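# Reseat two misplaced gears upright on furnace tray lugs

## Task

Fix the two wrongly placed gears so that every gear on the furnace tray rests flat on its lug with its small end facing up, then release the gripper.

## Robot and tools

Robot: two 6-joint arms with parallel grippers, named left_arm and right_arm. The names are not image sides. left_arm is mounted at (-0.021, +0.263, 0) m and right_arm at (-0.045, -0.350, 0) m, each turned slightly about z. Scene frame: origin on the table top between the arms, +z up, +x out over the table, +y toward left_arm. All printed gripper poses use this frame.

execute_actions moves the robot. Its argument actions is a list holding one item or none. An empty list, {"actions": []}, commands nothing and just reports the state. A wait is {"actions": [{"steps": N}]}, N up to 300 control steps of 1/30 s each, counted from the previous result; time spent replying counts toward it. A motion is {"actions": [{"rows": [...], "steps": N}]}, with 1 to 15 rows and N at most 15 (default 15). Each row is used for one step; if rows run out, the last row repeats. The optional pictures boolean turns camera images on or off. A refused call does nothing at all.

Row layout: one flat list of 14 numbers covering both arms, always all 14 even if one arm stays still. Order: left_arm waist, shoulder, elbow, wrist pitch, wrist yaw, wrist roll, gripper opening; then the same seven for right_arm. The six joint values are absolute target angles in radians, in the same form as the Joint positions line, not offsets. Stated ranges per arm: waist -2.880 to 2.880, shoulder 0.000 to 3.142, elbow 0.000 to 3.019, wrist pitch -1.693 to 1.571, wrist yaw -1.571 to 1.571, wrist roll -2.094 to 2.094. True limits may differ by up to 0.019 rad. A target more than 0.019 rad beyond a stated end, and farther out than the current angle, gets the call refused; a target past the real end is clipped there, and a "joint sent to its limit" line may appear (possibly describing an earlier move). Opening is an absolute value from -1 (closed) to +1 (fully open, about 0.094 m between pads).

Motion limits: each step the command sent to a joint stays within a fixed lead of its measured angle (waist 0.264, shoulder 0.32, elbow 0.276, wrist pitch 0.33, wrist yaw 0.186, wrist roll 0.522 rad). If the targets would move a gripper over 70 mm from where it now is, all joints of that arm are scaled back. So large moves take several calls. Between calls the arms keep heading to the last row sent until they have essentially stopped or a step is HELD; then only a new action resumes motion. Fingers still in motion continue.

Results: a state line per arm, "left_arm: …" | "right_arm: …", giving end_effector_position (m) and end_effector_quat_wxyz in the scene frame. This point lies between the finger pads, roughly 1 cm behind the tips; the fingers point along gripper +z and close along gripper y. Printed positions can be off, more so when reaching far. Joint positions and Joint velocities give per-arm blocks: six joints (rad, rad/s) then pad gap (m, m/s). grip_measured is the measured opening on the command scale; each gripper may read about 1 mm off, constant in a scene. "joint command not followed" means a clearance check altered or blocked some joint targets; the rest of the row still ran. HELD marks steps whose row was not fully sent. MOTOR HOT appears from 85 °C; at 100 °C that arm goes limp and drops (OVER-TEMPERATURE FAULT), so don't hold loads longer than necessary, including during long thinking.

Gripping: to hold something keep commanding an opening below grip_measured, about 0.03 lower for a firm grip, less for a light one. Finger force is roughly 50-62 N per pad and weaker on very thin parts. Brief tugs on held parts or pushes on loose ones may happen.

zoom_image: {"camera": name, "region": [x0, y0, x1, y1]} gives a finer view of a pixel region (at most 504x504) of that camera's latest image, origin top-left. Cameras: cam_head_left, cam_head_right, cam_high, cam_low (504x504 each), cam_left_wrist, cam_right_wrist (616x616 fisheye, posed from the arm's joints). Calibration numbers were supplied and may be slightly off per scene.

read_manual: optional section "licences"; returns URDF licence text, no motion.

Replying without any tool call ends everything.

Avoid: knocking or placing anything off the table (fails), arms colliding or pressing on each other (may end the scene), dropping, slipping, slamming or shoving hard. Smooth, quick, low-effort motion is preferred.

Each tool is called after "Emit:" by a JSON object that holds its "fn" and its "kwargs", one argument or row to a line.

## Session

Emit:
{"fn": "execute_actions", "kwargs": {
  "actions": []
}}

Scene clock: 0.00 s of 6880.00 s.
left_arm: end_effector_position=(+0.3423, +0.4236, +0.2761) grip_measured=+1.000 end_effector_quat_wxyz=(+0.378, -0.014, +0.921, -0.093) | right_arm: end_effector_position=(+0.3804, +0.2018, +0.1290) grip_measured=+1.000 end_effector_quat_wxyz=(+0.028, +0.283, +0.958, -0.021)
Joint positions: left_arm=[ 0.586  1.035  0.949 -0.908  0.589  0.45   0.094] | right_arm=[ 0.768  2.279  2.28  -1.591  0.067  1.506  0.094]
Joint velocities: left_arm=[-0.005 -0.015  0.002  0.002 -0.022 -0.051  0.   ] | right_arm=[-0.005 -0.015 -0.007 -0.002 -0.007 -0.095  0.   ]
camera_calibration (this result's frames):
cam_left_wrist: T_world_to_cam=[[-0.0510157, -0.983519, 0.173456, 0.389762], [-0.989851, 0.0267288, -0.139572, 0.367014], [0.132636, -0.178816, -0.974901, 0.421897], [0, 0, 0, 1]] pos_world=[0.327215, 0.44897, 0.394926]
cam_right_wrist: T_world_to_cam=[[-0.545479, -0.838098, 0.00666508, 0.380916], [-0.704456, 0.462777, 0.538126, 0.109881], [-0.454087, 0.288841, -0.842838, 0.344647], [0, 0, 0, 1]] pos_world=[0.441688, 0.168846, 0.228813]

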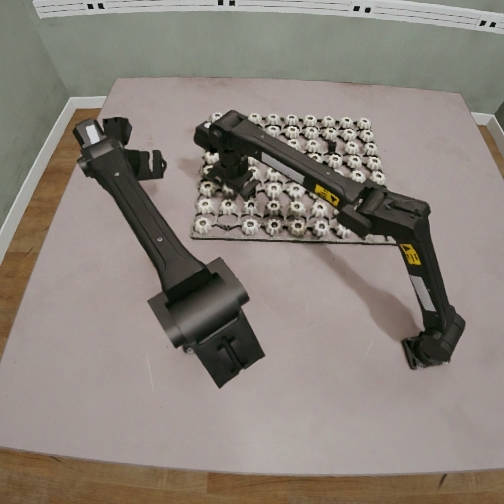

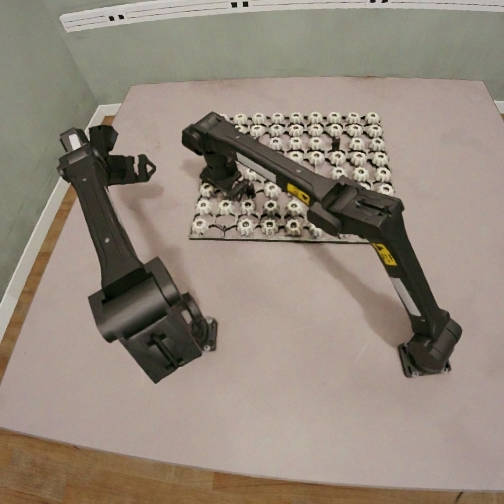

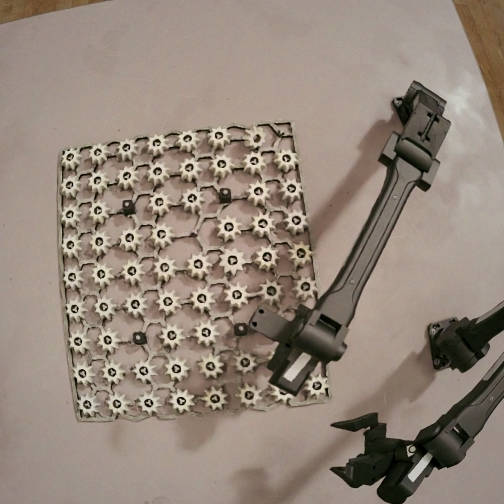

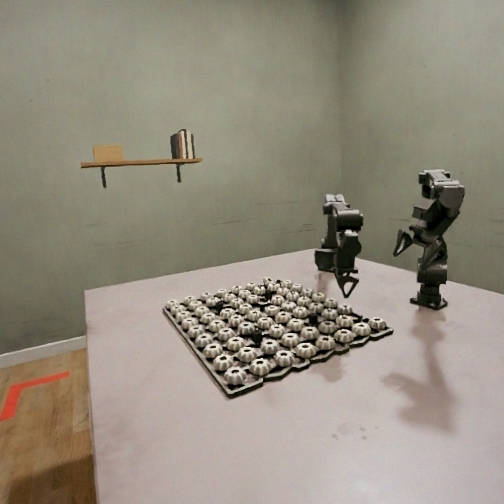

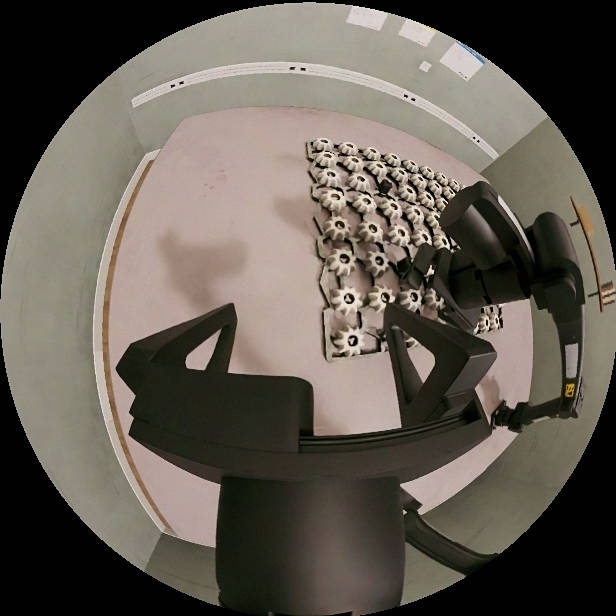

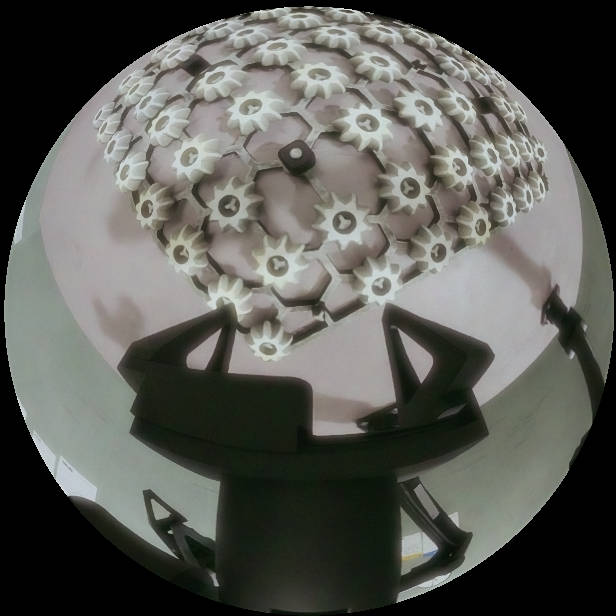

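Move right arm away (up first).

Emit:
{"fn": "execute_actions", "kwargs": {
  "actions": [
    {"rows":[[0.8,1.035,0.949,-0.908,0.589,0.45,1,0.6,1.9,2.1,-1.5,0,1.0,1]],"steps":15}
  ],
  "pictures": false
}}

Emit:
{"fn": "execute_actions", "kwargs": {
  "actions": [
    {"rows":[[0.8,1.035,0.949,-0.908,0.589,0.45,1,-0.2,1.4,1.5,-1.4,0,0.0,1]],"steps":15}
  ],
  "pictures": false
}}

Emit:
{"fn": "execute_actions", "kwargs": {
  "actions": [
    {"rows":[[0.8,1.035,0.949,-0.908,0.589,0.45,1,-0.8,1.2,1.1,-1.2,0,0.0,1]],"steps":15}
  ],
  "pictures": false
}}

Emit:
{"fn": "execute_actions", "kwargs": {
  "actions": [
    {"steps":30}
  ]
}}

Emit:
{"fn": "zoom_image", "kwargs": {
  "camera": "cam_high",
  "region": [50,110,340,430]
}}

Emit:
{"fn": "zoom_image", "kwargs": {
  "camera": "cam_head_right",
  "region": [170,100,420,270]
}}

Scene clock: 11.03 s of 6880.00 s.
left_arm: end_effector_position=(+0.2989, +0.4987, +0.2759) grip_measured=+1.000 end_effector_quat_wxyz=(+0.385, -0.114, +0.914, -0.051) | right_arm: end_effector_position=(+0.4219, +0.1089, +0.2423) grip_measured=+1.000 end_effector_quat_wxyz=(+0.043, +0.180, +0.981, +0.057)
Joint positions: left_arm=[ 0.804  1.035  0.949 -0.908  0.587  0.45   0.094] | right_arm=[ 0.615  1.996  2.097 -1.528  0.005  1.141  0.094]
Joint velocities: left_arm=[ 0.005 -0.005 -0.017  0.007 -0.007 -0.051  0.   ] | right_arm=[-0.327 -0.679 -0.042  0.149 -0.081 -0.74   0.   ]
Steps of this call (steps 1 to 90: nothing new was sent; then 7.53 s passed at rest; steps 91 to 105: all 15 steps of this action). Readings (joint positions):
91: left_arm=[0.600 1.035 0.949 -0.908 0.594 0.450] | right_arm=[0.765 2.272 2.268 -1.584 0.056 1.480]
92: left_arm=[0.635 1.035 0.949 -0.908 0.596 0.450] | right_arm=[0.762 2.255 2.238 -1.574 0.044 1.448]
94: left_arm=[0.738 1.035 0.949 -0.908 0.592 0.450] | right_arm=[0.748 2.222 2.190 -1.567 0.029 1.394]
98: left_arm=[0.832 1.035 0.949 -0.908 0.586 0.450] | right_arm=[0.703 2.148 2.133 -1.555 0.014 1.303]
105: the state above

Scene clock: 11.53 s of 6880.00 s.
left_arm: end_effector_position=(+0.2989, +0.4987, +0.2759) grip_measured=+1.000 end_effector_quat_wxyz=(+0.385, -0.114, +0.914, -0.051) | right_arm: end_effector_position=(+0.4274, -0.2038, +0.3143) grip_measured=+1.000 end_effector_quat_wxyz=(+0.107, +0.135, +0.984, +0.049)
Joint positions: left_arm=[ 0.804  1.035  0.949 -0.908  0.587  0.45   0.094] | right_arm=[ 0.139  1.487  1.592 -1.441  0.002  0.575  0.094]
Joint velocities: left_arm=[ 0.005 -0.015  0.002  0.002  0.037  0.007  0.   ] | right_arm=[-1.48  -0.669 -0.667  0.056 -0.051 -1.414  0.   ]
Steps of this call (steps 1 to 15: all 15 steps of this action). Readings (joint positions):
1: left_arm=[0.804 1.035 0.949 -0.908 0.587 0.450] | right_arm=[0.600 1.969 2.081 -1.515 0.004 1.110]
2: left_arm=[0.804 1.035 0.949 -0.908 0.587 0.450] | right_arm=[0.586 1.932 2.051 -1.501 0.003 1.078]
4: left_arm=[0.804 1.035 0.949 -0.908 0.587 0.450] | right_arm=[0.544 1.860 1.983 -1.484 0.002 1.012]
8: left_arm=[0.804 1.035 0.949 -0.908 0.587 0.450] | right_arm=[0.428 1.715 1.838 -1.461 0.002 0.876]
15: the state above

Scene clock: 12.03 s of 6880.00 s.
left_arm: end_effector_position=(+0.2989, +0.4987, +0.2759) grip_measured=+1.000 end_effector_quat_wxyz=(+0.385, -0.114, +0.914, -0.051) | right_arm: end_effector_position=(+0.2826, -0.5595, +0.2225) grip_measured=+1.000 end_effector_quat_wxyz=(+0.108, +0.323, +0.940, -0.027)
Joint positions: left_arm=[ 0.804  1.035  0.949 -0.908  0.587  0.45   0.094] | right_arm=[-0.729  1.22   1.096 -1.224  0.002  0.095  0.094]
Joint velocities: left_arm=[-0.034  0.005 -0.012 -0.017  0.007 -0.037  0.   ] | right_arm=[-1.822 -0.005 -0.115  0.134  0.007 -0.579  0.   ]
Steps of this call (steps 1 to 15: all 15 steps of this action). Readings (joint positions):
1: left_arm=[0.804 1.035 0.949 -0.908 0.587 0.450] | right_arm=[0.089 1.459 1.558 -1.418 0.002 0.528]
2: left_arm=[0.804 1.035 0.949 -0.908 0.587 0.450] | right_arm=[0.038 1.425 1.510 -1.376 0.002 0.479]
4: left_arm=[0.804 1.035 0.949 -0.908 0.587 0.450] | right_arm=[-0.066 1.355 1.407 -1.320 0.002 0.392]
8: left_arm=[0.804 1.035 0.949 -0.908 0.587 0.450] | right_arm=[-0.284 1.247 1.223 -1.266 0.002 0.258]
15: the state above

Scene clock: 13.03 s of 6880.00 s.
left_arm: end_effector_position=(+0.2989, +0.4987, +0.2759) grip_measured=+1.000 end_effector_quat_wxyz=(+0.385, -0.114, +0.914, -0.051) | right_arm: end_effector_position=(+0.2681, -0.5818, +0.2238) grip_measured=+1.000 end_effector_quat_wxyz=(+0.111, +0.316, +0.942, -0.036)
Joint positions: left_arm=[ 0.804  1.035  0.949 -0.908  0.587  0.45   0.094] | right_arm=[-0.798  1.215  1.094 -1.216  0.001  0.013  0.094]
Joint velocities: left_arm=[ 0.005 -0.005 -0.012  0.012  0.022 -0.007  0.   ] | right_arm=[-0.005 -0.015 -0.012 -0.002  0.007 -0.081  0.   ]
Steps of this call (steps 1 to 30: the robot went on to your last target). Readings (joint positions):
1: left_arm=[0.804 1.035 0.949 -0.908 0.587 0.450] | right_arm=[-0.784 1.220 1.094 -1.220 0.003 0.079]
2: left_arm=[0.804 1.035 0.949 -0.908 0.587 0.450] | right_arm=[-0.822 1.220 1.094 -1.218 0.005 0.067]
4: left_arm=[0.804 1.035 0.949 -0.908 0.587 0.450] | right_arm=[-0.850 1.219 1.094 -1.216 0.005 0.049]
8: left_arm=[0.804 1.035 0.949 -0.908 0.587 0.450] | right_arm=[-0.816 1.216 1.094 -1.216 0.002 0.028]
30: the state above
All arms were judged still, so your last target was given up. Only a new action makes them travel on or press farther. Fingers that are still opening or closing keep moving.
camera_calibration (this result's frames):
cam_left_wrist: T_world_to_cam=[[0.164443, -0.971313, 0.171784, 0.391483], [-0.972202, -0.18903, -0.138169, 0.423901], [0.166677, -0.144288, -0.975397, 0.413635], [0, 0, 0, 1]] pos_world=[0.278797, 0.520065, 0.394778]
cam_right_wrist: T_world_to_cam=[[-0.602232, -0.798102, -0.0186809, -0.293521], [-0.739471, 0.548867, 0.389778, 0.435083], [-0.30083, 0.248551, -0.920719, 0.552756], [0, 0, 0, 1]] pos_world=[0.311249, -0.61045, 0.333864]

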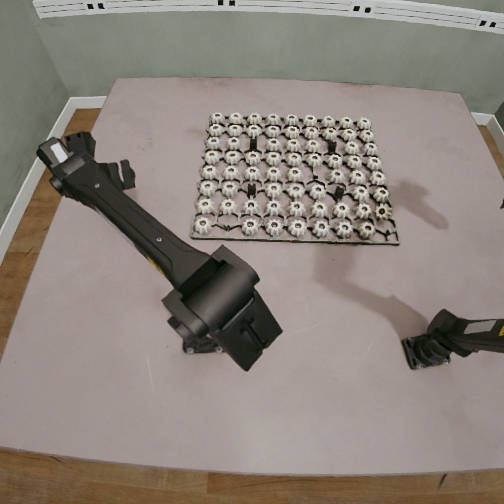

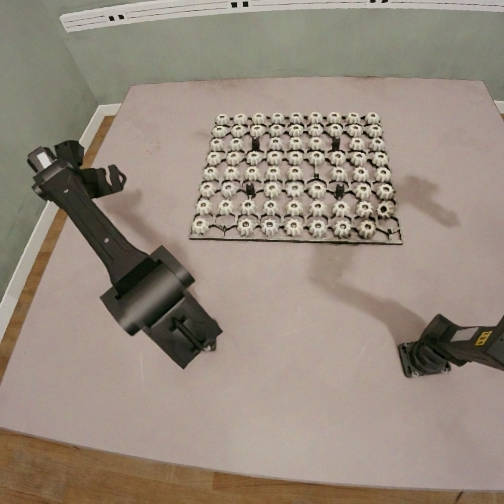

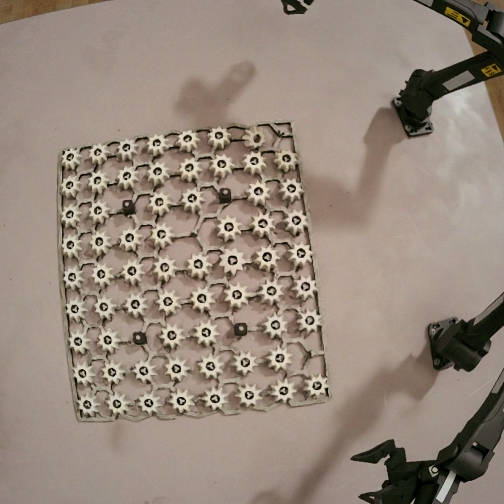

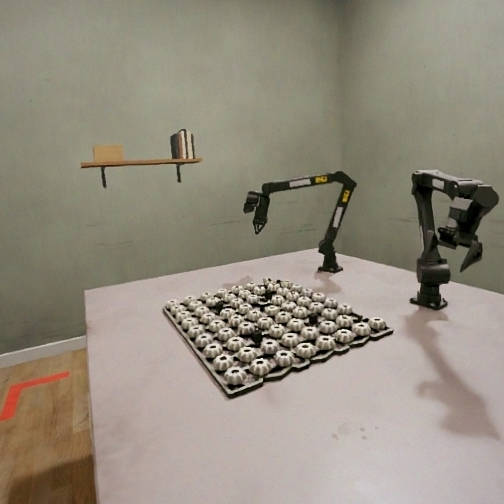

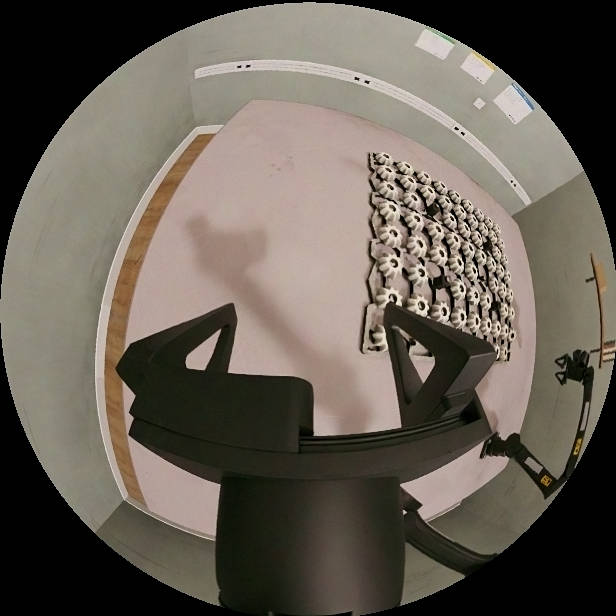

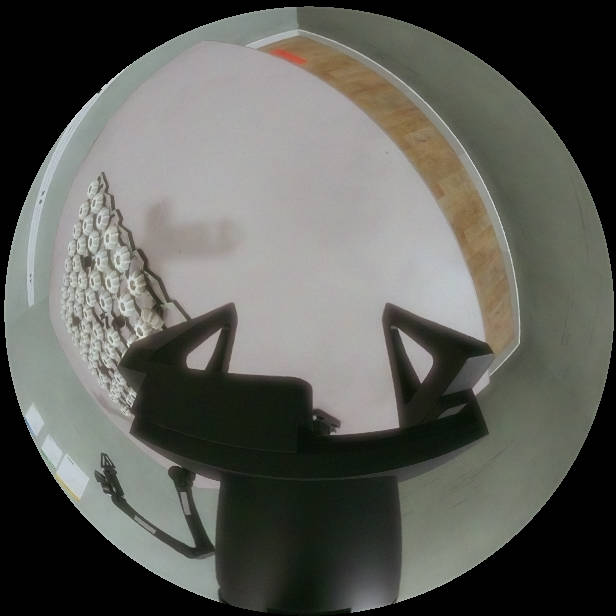

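Region (50, 110, 340, 430) of cam_high's 504x504 image, scaled by 1.575, with more detail than that image has; it fills the left 457 columns of this view, and the rest is white.

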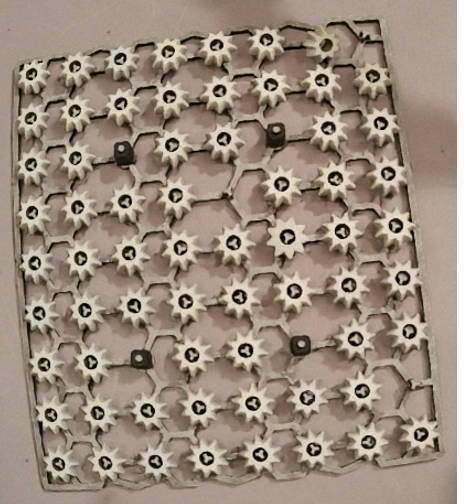

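Region (170, 100, 420, 270) of cam_head_right's 504x504 image, scaled by 2.016, with more detail than that image has; it fills the top 343 rows of this view, and the rest is white.

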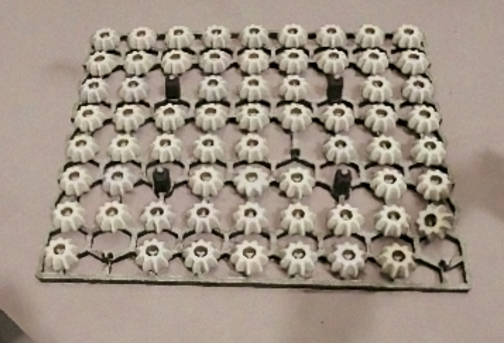

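Emit:
{"fn": "execute_actions", "kwargs": {
  "actions": [
    {"rows":[[0.8,1.035,0.949,-0.908,0.589,0.45,1,-0.3,1.35,1.1,-1.2,0,0.0,1]],"steps":15}
  ],
  "pictures": false
}}

Emit:
{"fn": "execute_actions", "kwargs": {
  "actions": [
    {"rows":[[0.8,1.035,0.949,-0.908,0.589,0.45,1,0.078,1.43,1.08,-1.2,0,0.0,1]],"steps":15}
  ],
  "pictures": false
}}

Emit:
{"fn": "execute_actions", "kwargs": {
  "actions": [
    {"steps":20}
  ]
}}

Scene clock: 26.03 s of 6880.00 s.
left_arm: end_effector_position=(+0.2989, +0.4987, +0.2759) grip_measured=+1.000 end_effector_quat_wxyz=(+0.385, -0.114, +0.914, -0.051) | right_arm: end_effector_position=(+0.3538, -0.3870, +0.1649) grip_measured=+1.000 end_effector_quat_wxyz=(+0.041, +0.051, +0.998, +0.001)
Joint positions: left_arm=[ 0.804  1.035  0.949 -0.908  0.587  0.45   0.094] | right_arm=[-0.256  1.371  1.092 -1.209 -0.004  0.009  0.094]
Joint velocities: left_arm=[-0.005 -0.005  0.012  0.002 -0.007 -0.022  0.   ] | right_arm=[-0.249 -0.044  0.017 -0.012 -0.007  0.081  0.   ]
Steps of this call (steps 1 to 90: nothing new was sent; then 9.50 s passed at rest; steps 91 to 105: all 15 steps of this action). Readings (joint positions):
91: left_arm=[0.804 1.035 0.949 -0.908 0.587 0.450] | right_arm=[-0.787 1.220 1.094 -1.216 0.005 0.012]
92: left_arm=[0.804 1.035 0.949 -0.908 0.587 0.450] | right_arm=[-0.762 1.227 1.094 -1.215 0.007 0.012]
94: left_arm=[0.804 1.035 0.949 -0.908 0.587 0.450] | right_arm=[-0.673 1.258 1.094 -1.214 0.007 0.012]
98: left_arm=[0.804 1.035 0.949 -0.908 0.587 0.450] | right_arm=[-0.447 1.332 1.094 -1.213 0.005 0.012]
105: the state above

Scene clock: 26.53 s of 6880.00 s.
left_arm: end_effector_position=(+0.2989, +0.4987, +0.2759) grip_measured=+1.000 end_effector_quat_wxyz=(+0.385, -0.114, +0.914, -0.051) | right_arm: end_effector_position=(+0.3362, -0.2472, +0.1329) grip_measured=+1.000 end_effector_quat_wxyz=(-0.001, -0.127, +0.992, +0.001)
Joint positions: left_arm=[ 0.804  1.035  0.949 -0.908  0.587  0.45   0.094] | right_arm=[ 0.1    1.437  1.073 -1.208 -0.003  0.008  0.094]
Joint velocities: left_arm=[-0.015 -0.005  0.007  0.007 -0.11   0.051  0.   ] | right_arm=[-0.308 -0.005 -0.002  0.012  0.037 -0.022  0.   ]
Steps of this call (steps 1 to 15: all 15 steps of this action). Readings (joint positions):
1: left_arm=[0.804 1.035 0.949 -0.908 0.587 0.450] | right_arm=[-0.251 1.372 1.091 -1.209 0.002 0.009]
2: left_arm=[0.804 1.035 0.949 -0.908 0.587 0.450] | right_arm=[-0.233 1.374 1.091 -1.209 0.006 0.009]
4: left_arm=[0.804 1.035 0.949 -0.908 0.587 0.450] | right_arm=[-0.150 1.385 1.091 -1.209 0.006 0.009]
8: left_arm=[0.804 1.035 0.949 -0.908 0.587 0.450] | right_arm=[0.057 1.421 1.087 -1.209 -0.000 0.009]
15: the state above

Scene clock: 27.20 s of 6880.00 s.
left_arm: end_effector_position=(+0.2989, +0.4987, +0.2759) grip_measured=+1.000 end_effector_quat_wxyz=(+0.385, -0.114, +0.914, -0.051) | right_arm: end_effector_position=(+0.3387, -0.2572, +0.1329) grip_measured=+1.000 end_effector_quat_wxyz=(-0.001, -0.115, +0.993, +0.000)
Joint positions: left_arm=[ 0.804  1.035  0.949 -0.908  0.587  0.45   0.094] | right_arm=[ 0.075  1.437  1.073 -1.208 -0.001  0.008  0.094]
Joint velocities: left_arm=[ 0.015  0.005 -0.012 -0.012  0.007 -0.095  0.   ] | right_arm=[-0.005  0.015  0.007  0.012  0.051 -0.007  0.   ]
Steps of this call (steps 1 to 20: the robot went on to your last target). Readings (joint positions):
1: left_arm=[0.804 1.035 0.949 -0.908 0.587 0.450] | right_arm=[0.091 1.437 1.073 -1.208 -0.002 0.008]
2: left_arm=[0.804 1.035 0.949 -0.908 0.587 0.450] | right_arm=[0.083 1.437 1.073 -1.208 -0.001 0.008]
4: left_arm=[0.804 1.035 0.949 -0.908 0.587 0.450] | right_arm=[0.075 1.437 1.073 -1.208 -0.001 0.008]
8: left_arm=[0.804 1.035 0.949 -0.908 0.587 0.450] | right_arm=[0.075 1.437 1.073 -1.208 -0.001 0.008]
20: the state above
camera_calibration (this result's frames):
cam_left_wrist: T_world_to_cam=[[0.164443, -0.971313, 0.171784, 0.391483], [-0.972202, -0.18903, -0.138169, 0.423901], [0.166677, -0.144288, -0.975397, 0.413635], [0, 0, 0, 1]] pos_world=[0.278797, 0.520065, 0.394778]
cam_right_wrist: T_world_to_cam=[[0.225314, -0.974125, -0.0177438, -0.319289], [-0.781259, -0.191526, 0.594098, 0.141178], [-0.582124, -0.119996, -0.804197, 0.394608], [0, 0, 0, 1]] pos_world=[0.411948, -0.236637, 0.227804]

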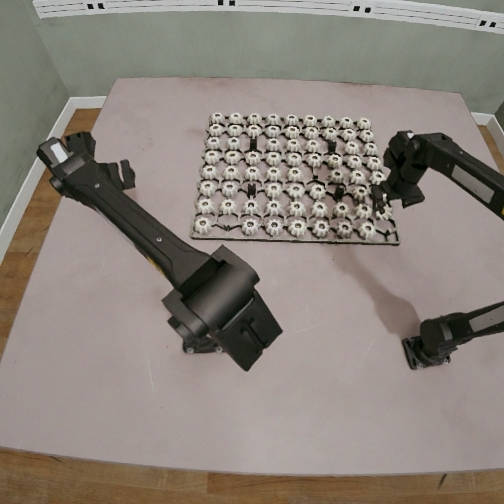

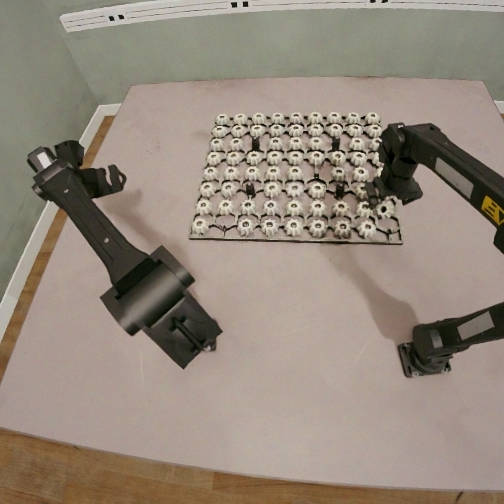

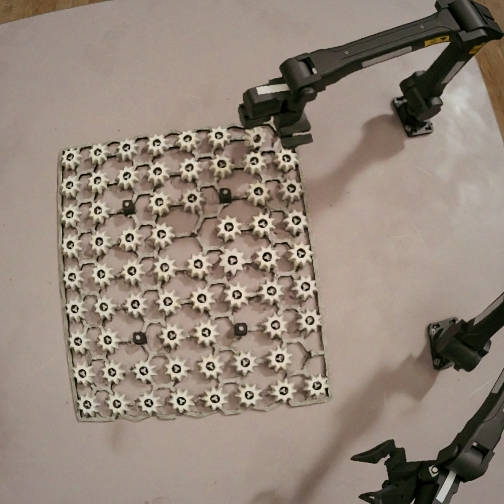

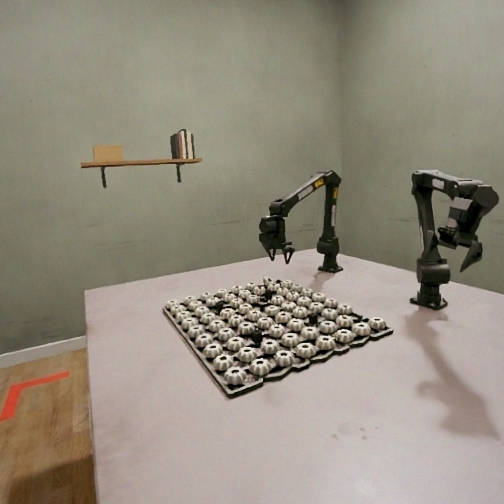

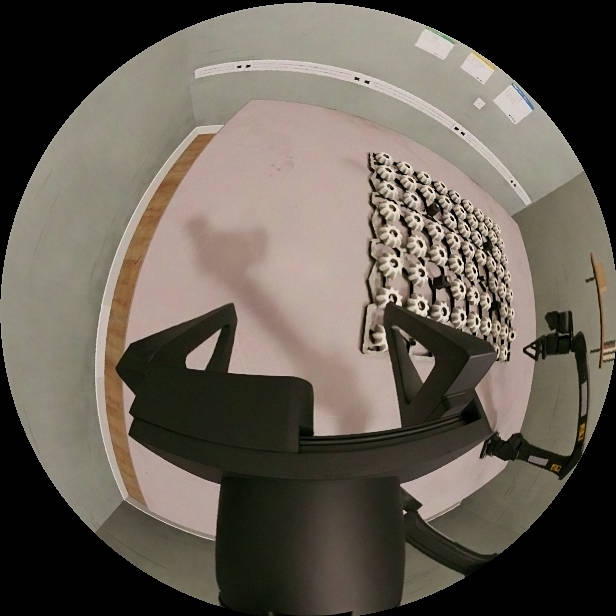

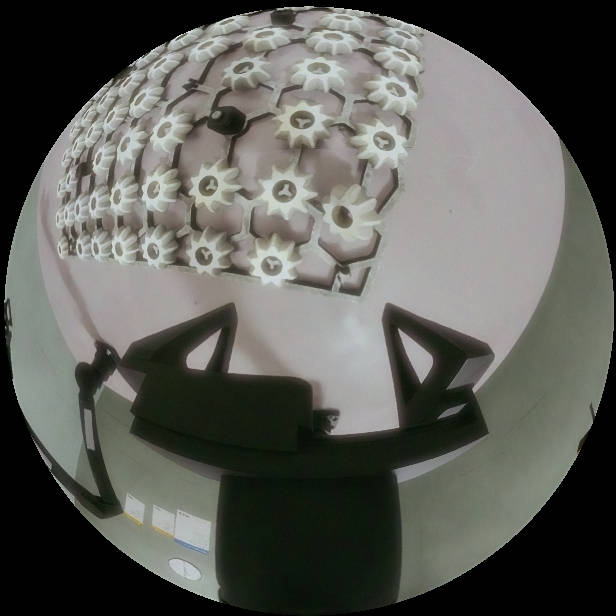

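Emit:
{"fn": "zoom_image", "kwargs": {
  "camera": "cam_right_wrist",
  "region": [230,90,450,310]
}}

Emit:
{"fn": "zoom_image", "kwargs": {
  "camera": "cam_low",
  "region": [200,260,340,320]
}}

Region (230, 90, 450, 310) of cam_right_wrist's 616x616 image, scaled by 2.291, with more detail than that image has.

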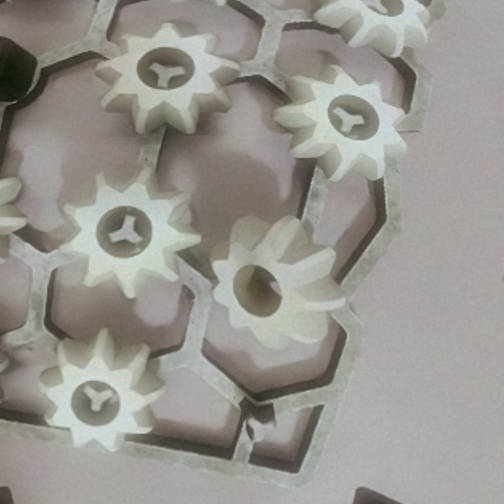

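Region (200, 260, 340, 320) of cam_low's 504x504 image, scaled by 3.600, with more detail than that image has; it fills the top 216 rows of this view, and the rest is white.

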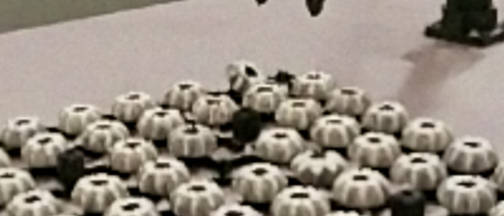

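Emit:
{"fn": "execute_actions", "kwargs": {
  "actions": [
    {"rows":[[0.8,1.035,0.949,-0.908,0.589,0.45,1,-0.003,1.54,1.16,-1.18,0,1.15,0.65]],"steps":15}
  ],
  "pictures": false
}}

Emit:
{"fn": "execute_actions", "kwargs": {
  "actions": [
    {"rows":[[0.8,1.035,0.949,-0.908,0.589,0.45,1,-0.003,1.585,1.12,-1.09,0,1.16,0.65]],"steps":15}
  ],
  "pictures": false
}}

Emit:
{"fn": "execute_actions", "kwargs": {
  "actions": [
    {"steps":15}
  ]
}}

Scene clock: 51.03 s of 6880.00 s.
left_arm: end_effector_position=(+0.2989, +0.4987, +0.2759) grip_measured=+1.000 end_effector_quat_wxyz=(+0.385, -0.114, +0.914, -0.051) | right_arm: end_effector_position=(+0.3674, -0.2869, +0.1034) grip_measured=+0.652 end_effector_quat_wxyz=(-0.022, +0.438, +0.899, -0.015)
Joint positions: left_arm=[ 0.804  1.035  0.949 -0.908  0.587  0.45   0.094] | right_arm=[-0.01   1.556  1.12  -1.187 -0.001  1.059  0.078]
Joint velocities: left_arm=[ 0.005 -0.015 -0.012  0.012  0.007  0.037  0.   ] | right_arm=[ 0.005  0.005  0.007 -0.002  0.007  0.579  0.001]
Steps of this call (steps 1 to 15: the robot went on to your last target; steps 16 to 90: nothing new was sent; then 20.33 s passed at rest; steps 91 to 105: all 15 steps of this action). Readings (joint positions):
91: left_arm=[0.804 1.035 0.949 -0.908 0.587 0.450] | right_arm=[0.071 1.443 1.076 -1.208 -0.002 0.082]
92: left_arm=[0.804 1.035 0.949 -0.908 0.587 0.450] | right_arm=[0.062 1.456 1.087 -1.207 -0.003 0.180]
94: left_arm=[0.804 1.035 0.949 -0.908 0.587 0.450] | right_arm=[0.030 1.496 1.111 -1.197 -0.003 0.375]
98: left_arm=[0.804 1.035 0.949 -0.908 0.587 0.450] | right_arm=[-0.012 1.551 1.120 -1.187 -0.001 0.759]
105: the state above

Scene clock: 51.53 s of 6880.00 s.
left_arm: end_effector_position=(+0.2989, +0.4987, +0.2759) grip_measured=+1.000 end_effector_quat_wxyz=(+0.385, -0.114, +0.914, -0.051) | right_arm: end_effector_position=(+0.3857, -0.2839, +0.0912) grip_measured=+0.652 end_effector_quat_wxyz=(+0.000, +0.475, +0.880, +0.001)
Joint positions: left_arm=[ 0.804  1.035  0.949 -0.908  0.587  0.45   0.094] | right_arm=[-0.01   1.583  1.117 -1.104 -0.001  1.144  0.078]
Joint velocities: left_arm=[-0.015  0.015  0.007  0.007 -0.051 -0.051  0.   ] | right_arm=[-0.005  0.005  0.002 -0.002  0.007  0.007  0.   ]
Steps of this call (steps 1 to 15: all 15 steps of this action). Readings (joint positions):
1: left_arm=[0.804 1.035 0.949 -0.908 0.587 0.450] | right_arm=[-0.010 1.556 1.119 -1.174 -0.001 1.077]
2: left_arm=[0.804 1.035 0.949 -0.908 0.587 0.450] | right_arm=[-0.010 1.558 1.117 -1.149 -0.001 1.091]
4: left_arm=[0.804 1.035 0.949 -0.908 0.587 0.450] | right_arm=[-0.010 1.566 1.117 -1.116 -0.001 1.111]
8: left_arm=[0.804 1.035 0.949 -0.908 0.587 0.450] | right_arm=[-0.010 1.580 1.117 -1.104 -0.001 1.133]
15: the state above

Scene clock: 52.03 s of 6880.00 s.
left_arm: end_effector_position=(+0.2989, +0.4987, +0.2759) grip_measured=+1.000 end_effector_quat_wxyz=(+0.385, -0.114, +0.914, -0.051) | right_arm: end_effector_position=(+0.3857, -0.2839, +0.0912) grip_measured=+0.652 end_effector_quat_wxyz=(+0.000, +0.477, +0.879, +0.001)
Joint positions: left_arm=[ 0.804  1.035  0.949 -0.908  0.587  0.45   0.094] | right_arm=[-0.01   1.583  1.117 -1.104 -0.001  1.147  0.078]
Joint velocities: left_arm=[-0.015 -0.015  0.002 -0.017 -0.037  0.022  0.   ] | right_arm=[-0.005 -0.015 -0.002 -0.012 -0.007  0.051 -0.001]
Steps of this call (steps 1 to 15: the robot went on to your last target). Readings (joint positions):
1: left_arm=[0.804 1.035 0.949 -0.908 0.587 0.450] | right_arm=[-0.010 1.583 1.117 -1.104 -0.001 1.145]
2: left_arm=[0.804 1.035 0.949 -0.908 0.587 0.450] | right_arm=[-0.010 1.583 1.117 -1.104 -0.001 1.145]
4: left_arm=[0.804 1.035 0.949 -0.908 0.587 0.450] | right_arm=[-0.010 1.583 1.117 -1.104 -0.001 1.146]
8: left_arm=[0.804 1.035 0.949 -0.908 0.587 0.450] | right_arm=[-0.010 1.583 1.117 -1.104 -0.001 1.147]
15: the state above
All arms were judged still, so your last target was given up. Only a new action makes them travel on or press farther. Fingers that are still opening or closing keep moving.
camera_calibration (this result's frames):
cam_left_wrist: T_world_to_cam=[[0.164443, -0.971313, 0.171784, 0.391483], [-0.972202, -0.18903, -0.138169, 0.423901], [0.166677, -0.144288, -0.975397, 0.413635], [0, 0, 0, 1]] pos_world=[0.278797, 0.520065, 0.394778]
cam_right_wrist: T_world_to_cam=[[-0.839601, -0.542881, -0.0187271, 0.176601], [-0.446652, 0.670334, 0.592583, 0.313296], [-0.309149, 0.505897, -0.805292, 0.457709], [0, 0, 0, 1]] pos_world=[0.429708, -0.345693, 0.186243]

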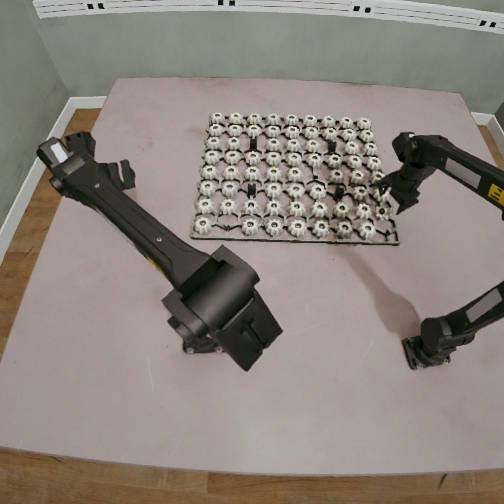

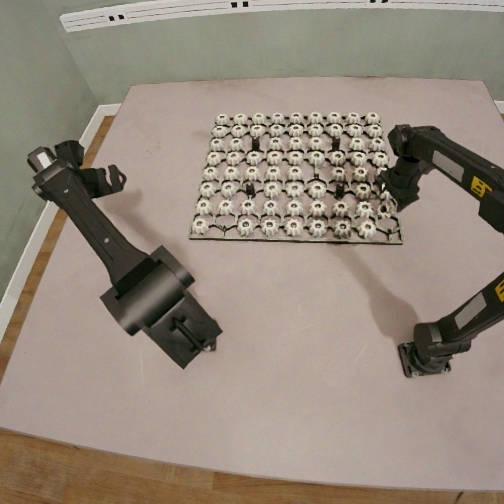

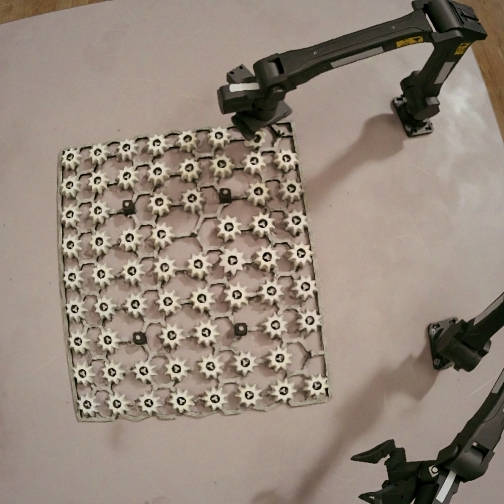

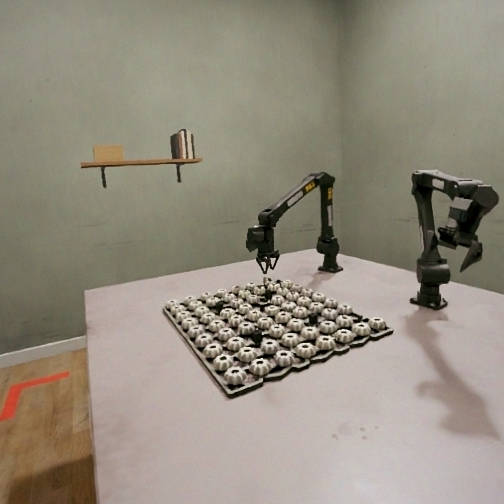

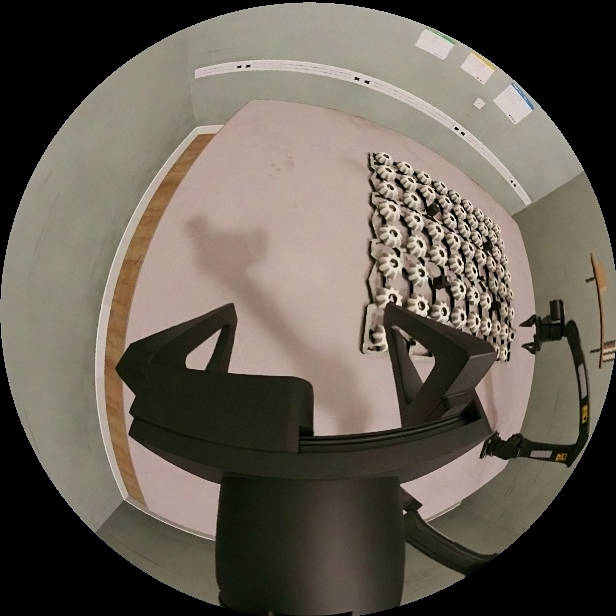

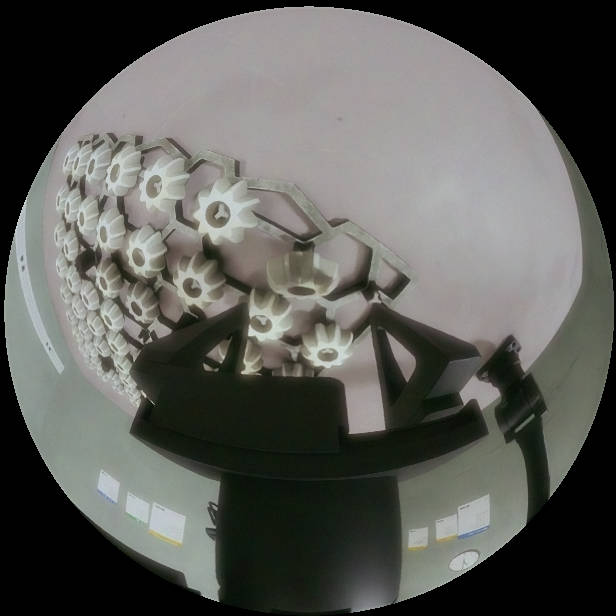

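Emit:
{"fn": "execute_actions", "kwargs": {
  "actions": [
    {"rows":[[0.8,1.035,0.949,-0.908,0.589,0.45,1,0.012,1.62,1.11,-1.05,0,1.16,0.65]],"steps":15}
  ],
  "pictures": false
}}

Emit:
{"fn": "execute_actions", "kwargs": {
  "actions": [
    {"rows":[[0.8,1.035,0.949,-0.908,0.589,0.45,1,0.012,1.655,1.085,-0.988,0,1.16,0.65]],"steps":15}
  ],
  "pictures": false
}}

Emit:
{"fn": "execute_actions", "kwargs": {
  "actions": [
    {"rows":[[0.8,1.035,0.949,-0.908,0.589,0.45,1,0.012,1.688,1.063,-0.935,0,1.16,0.65]],"steps":15}
  ]
}}

Scene clock: 76.10 s of 6880.00 s.
left_arm: end_effector_position=(+0.2989, +0.4987, +0.2759) grip_measured=+1.000 end_effector_quat_wxyz=(+0.385, -0.114, +0.914, -0.051) | right_arm: end_effector_position=(+0.3875, -0.2755, +0.0716) grip_measured=+0.652 end_effector_quat_wxyz=(-0.003, +0.469, +0.883, -0.002)
Joint positions: left_arm=[ 0.804  1.035  0.949 -0.908  0.587  0.45   0.094] | right_arm=[ 0.008  1.62   1.106 -1.063 -0.001  1.148  0.078]
Joint velocities: left_arm=[-0.024  0.005 -0.012 -0.002 -0.066 -0.022  0.   ] | right_arm=[-0.005  0.005 -0.012  0.017  0.007 -0.037  0.001]
Steps of this call (steps 1 to 90: nothing new was sent; then 20.57 s passed at rest; steps 91 to 105: all 15 steps of this action). Readings (joint positions):
91: left_arm=[0.804 1.035 0.949 -0.908 0.587 0.450] | right_arm=[-0.009 1.584 1.116 -1.097 -0.001 1.148]
92: left_arm=[0.804 1.035 0.949 -0.908 0.587 0.450] | right_arm=[-0.007 1.586 1.115 -1.085 -0.001 1.148]
94: left_arm=[0.804 1.035 0.949 -0.908 0.587 0.450] | right_arm=[-0.001 1.597 1.114 -1.069 -0.001 1.148]
98: left_arm=[0.804 1.035 0.949 -0.908 0.587 0.450] | right_arm=[0.008 1.616 1.109 -1.063 -0.001 1.148]
105: the state above

Scene clock: 76.60 s of 6880.00 s.
left_arm: end_effector_position=(+0.2989, +0.4987, +0.2759) grip_measured=+1.000 end_effector_quat_wxyz=(+0.385, -0.114, +0.914, -0.051) | right_arm: end_effector_position=(+0.3890, -0.2752, +0.0485) grip_measured=+0.652 end_effector_quat_wxyz=(-0.002, +0.469, +0.883, -0.001)
Joint positions: left_arm=[ 0.804  1.035  0.949 -0.908  0.587  0.45   0.094] | right_arm=[ 0.008  1.656  1.08  -1.001 -0.001  1.148  0.078]
Joint velocities: left_arm=[-0.015 -0.005 -0.002 -0.002  0.007 -0.007  0.   ] | right_arm=[-0.005  0.005 -0.002 -0.012  0.066 -0.066  0.   ]
Steps of this call (steps 1 to 15: all 15 steps of this action). Readings (joint positions):
1: left_arm=[0.804 1.035 0.949 -0.908 0.587 0.450] | right_arm=[0.008 1.621 1.102 -1.052 -0.001 1.148]
2: left_arm=[0.804 1.035 0.949 -0.908 0.587 0.450] | right_arm=[0.008 1.622 1.098 -1.032 -0.001 1.148]
4: left_arm=[0.804 1.035 0.949 -0.908 0.587 0.450] | right_arm=[0.008 1.632 1.092 -1.010 -0.001 1.148]
8: left_arm=[0.804 1.035 0.949 -0.908 0.587 0.450] | right_arm=[0.008 1.651 1.083 -1.002 -0.001 1.148]
15: the state above

Scene clock: 77.10 s of 6880.00 s.
left_arm: end_effector_position=(+0.2989, +0.4987, +0.2759) grip_measured=+1.000 end_effector_quat_wxyz=(+0.385, -0.114, +0.914, -0.051) | right_arm: end_effector_position=(+0.3892, -0.2752, +0.0283) grip_measured=+0.652 end_effector_quat_wxyz=(-0.003, +0.469, +0.883, -0.001)
Joint positions: left_arm=[ 0.804  1.035  0.949 -0.908  0.587  0.45   0.094] | right_arm=[ 0.008  1.688  1.059 -0.948 -0.001  1.148  0.078]
Joint velocities: left_arm=[-0.005 -0.005 -0.002  0.017 -0.007  0.037  0.   ] | right_arm=[-0.015 -0.024  0.002  0.002 -0.037 -0.051  0.001]
Steps of this call (steps 1 to 15: all 15 steps of this action). Readings (joint positions):
1: left_arm=[0.804 1.035 0.949 -0.908 0.587 0.450] | right_arm=[0.008 1.657 1.078 -0.992 -0.001 1.148]
2: left_arm=[0.804 1.035 0.949 -0.908 0.587 0.450] | right_arm=[0.008 1.658 1.074 -0.975 -0.001 1.148]
4: left_arm=[0.804 1.035 0.949 -0.908 0.587 0.450] | right_arm=[0.008 1.666 1.069 -0.956 -0.001 1.148]
8: left_arm=[0.804 1.035 0.949 -0.908 0.587 0.450] | right_arm=[0.008 1.684 1.062 -0.949 -0.001 1.148]
15: the state above
camera_calibration (this result's frames):
cam_left_wrist: T_world_to_cam=[[0.164443, -0.971313, 0.171784, 0.391483], [-0.972202, -0.18903, -0.138169, 0.423901], [0.166677, -0.144288, -0.975397, 0.413635], [0, 0, 0, 1]] pos_world=[0.278797, 0.520065, 0.394778]
cam_right_wrist: T_world_to_cam=[[-0.83006, -0.55755, -0.0117609, 0.175179], [-0.453881, 0.663167, 0.595149, 0.34706], [-0.324026, 0.499347, -0.803529, 0.407699], [0, 0, 0, 1]] pos_world=[0.435038, -0.336072, 0.123106]

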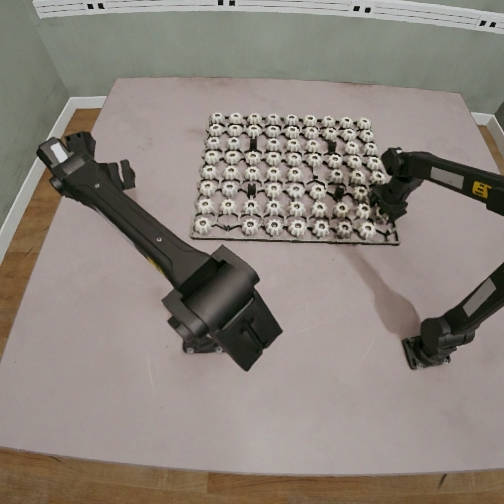

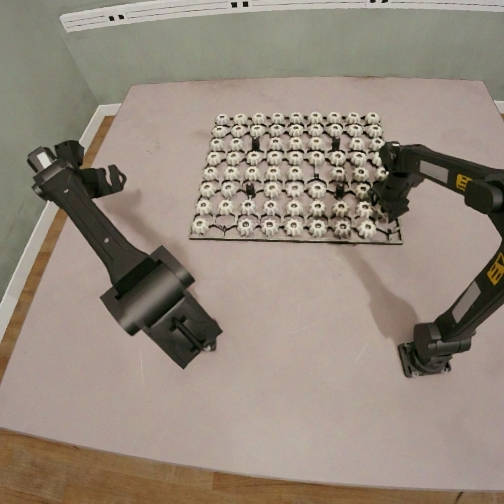

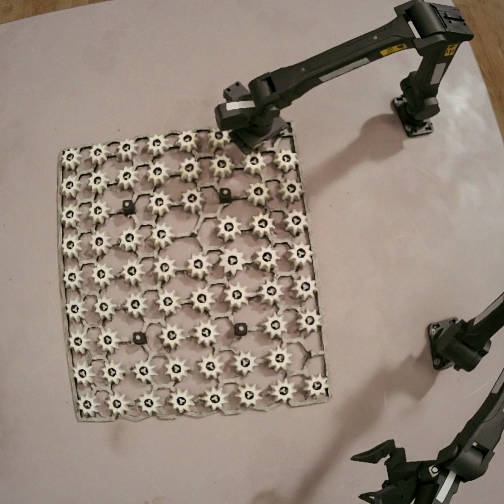

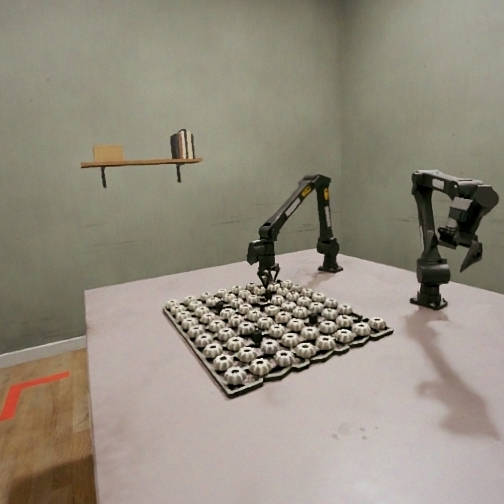

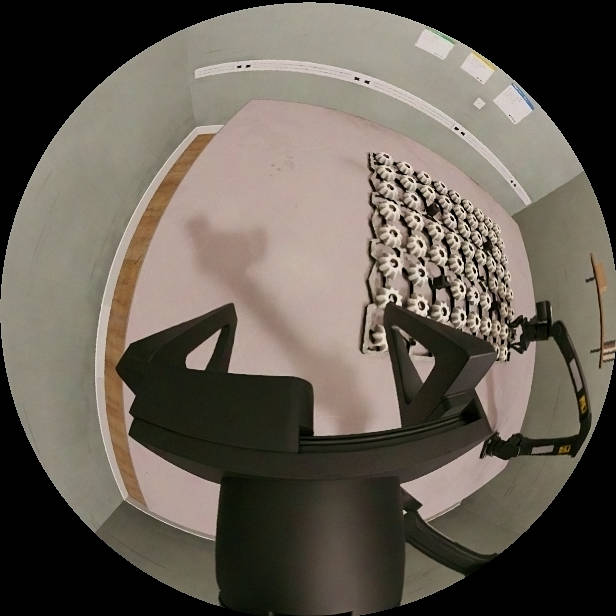

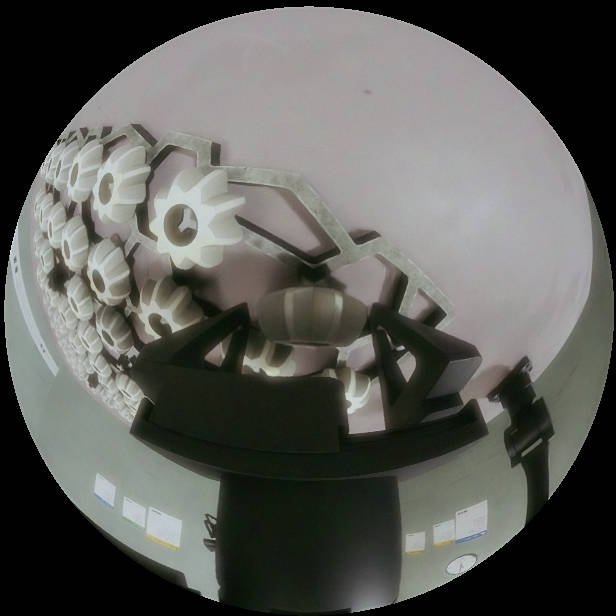

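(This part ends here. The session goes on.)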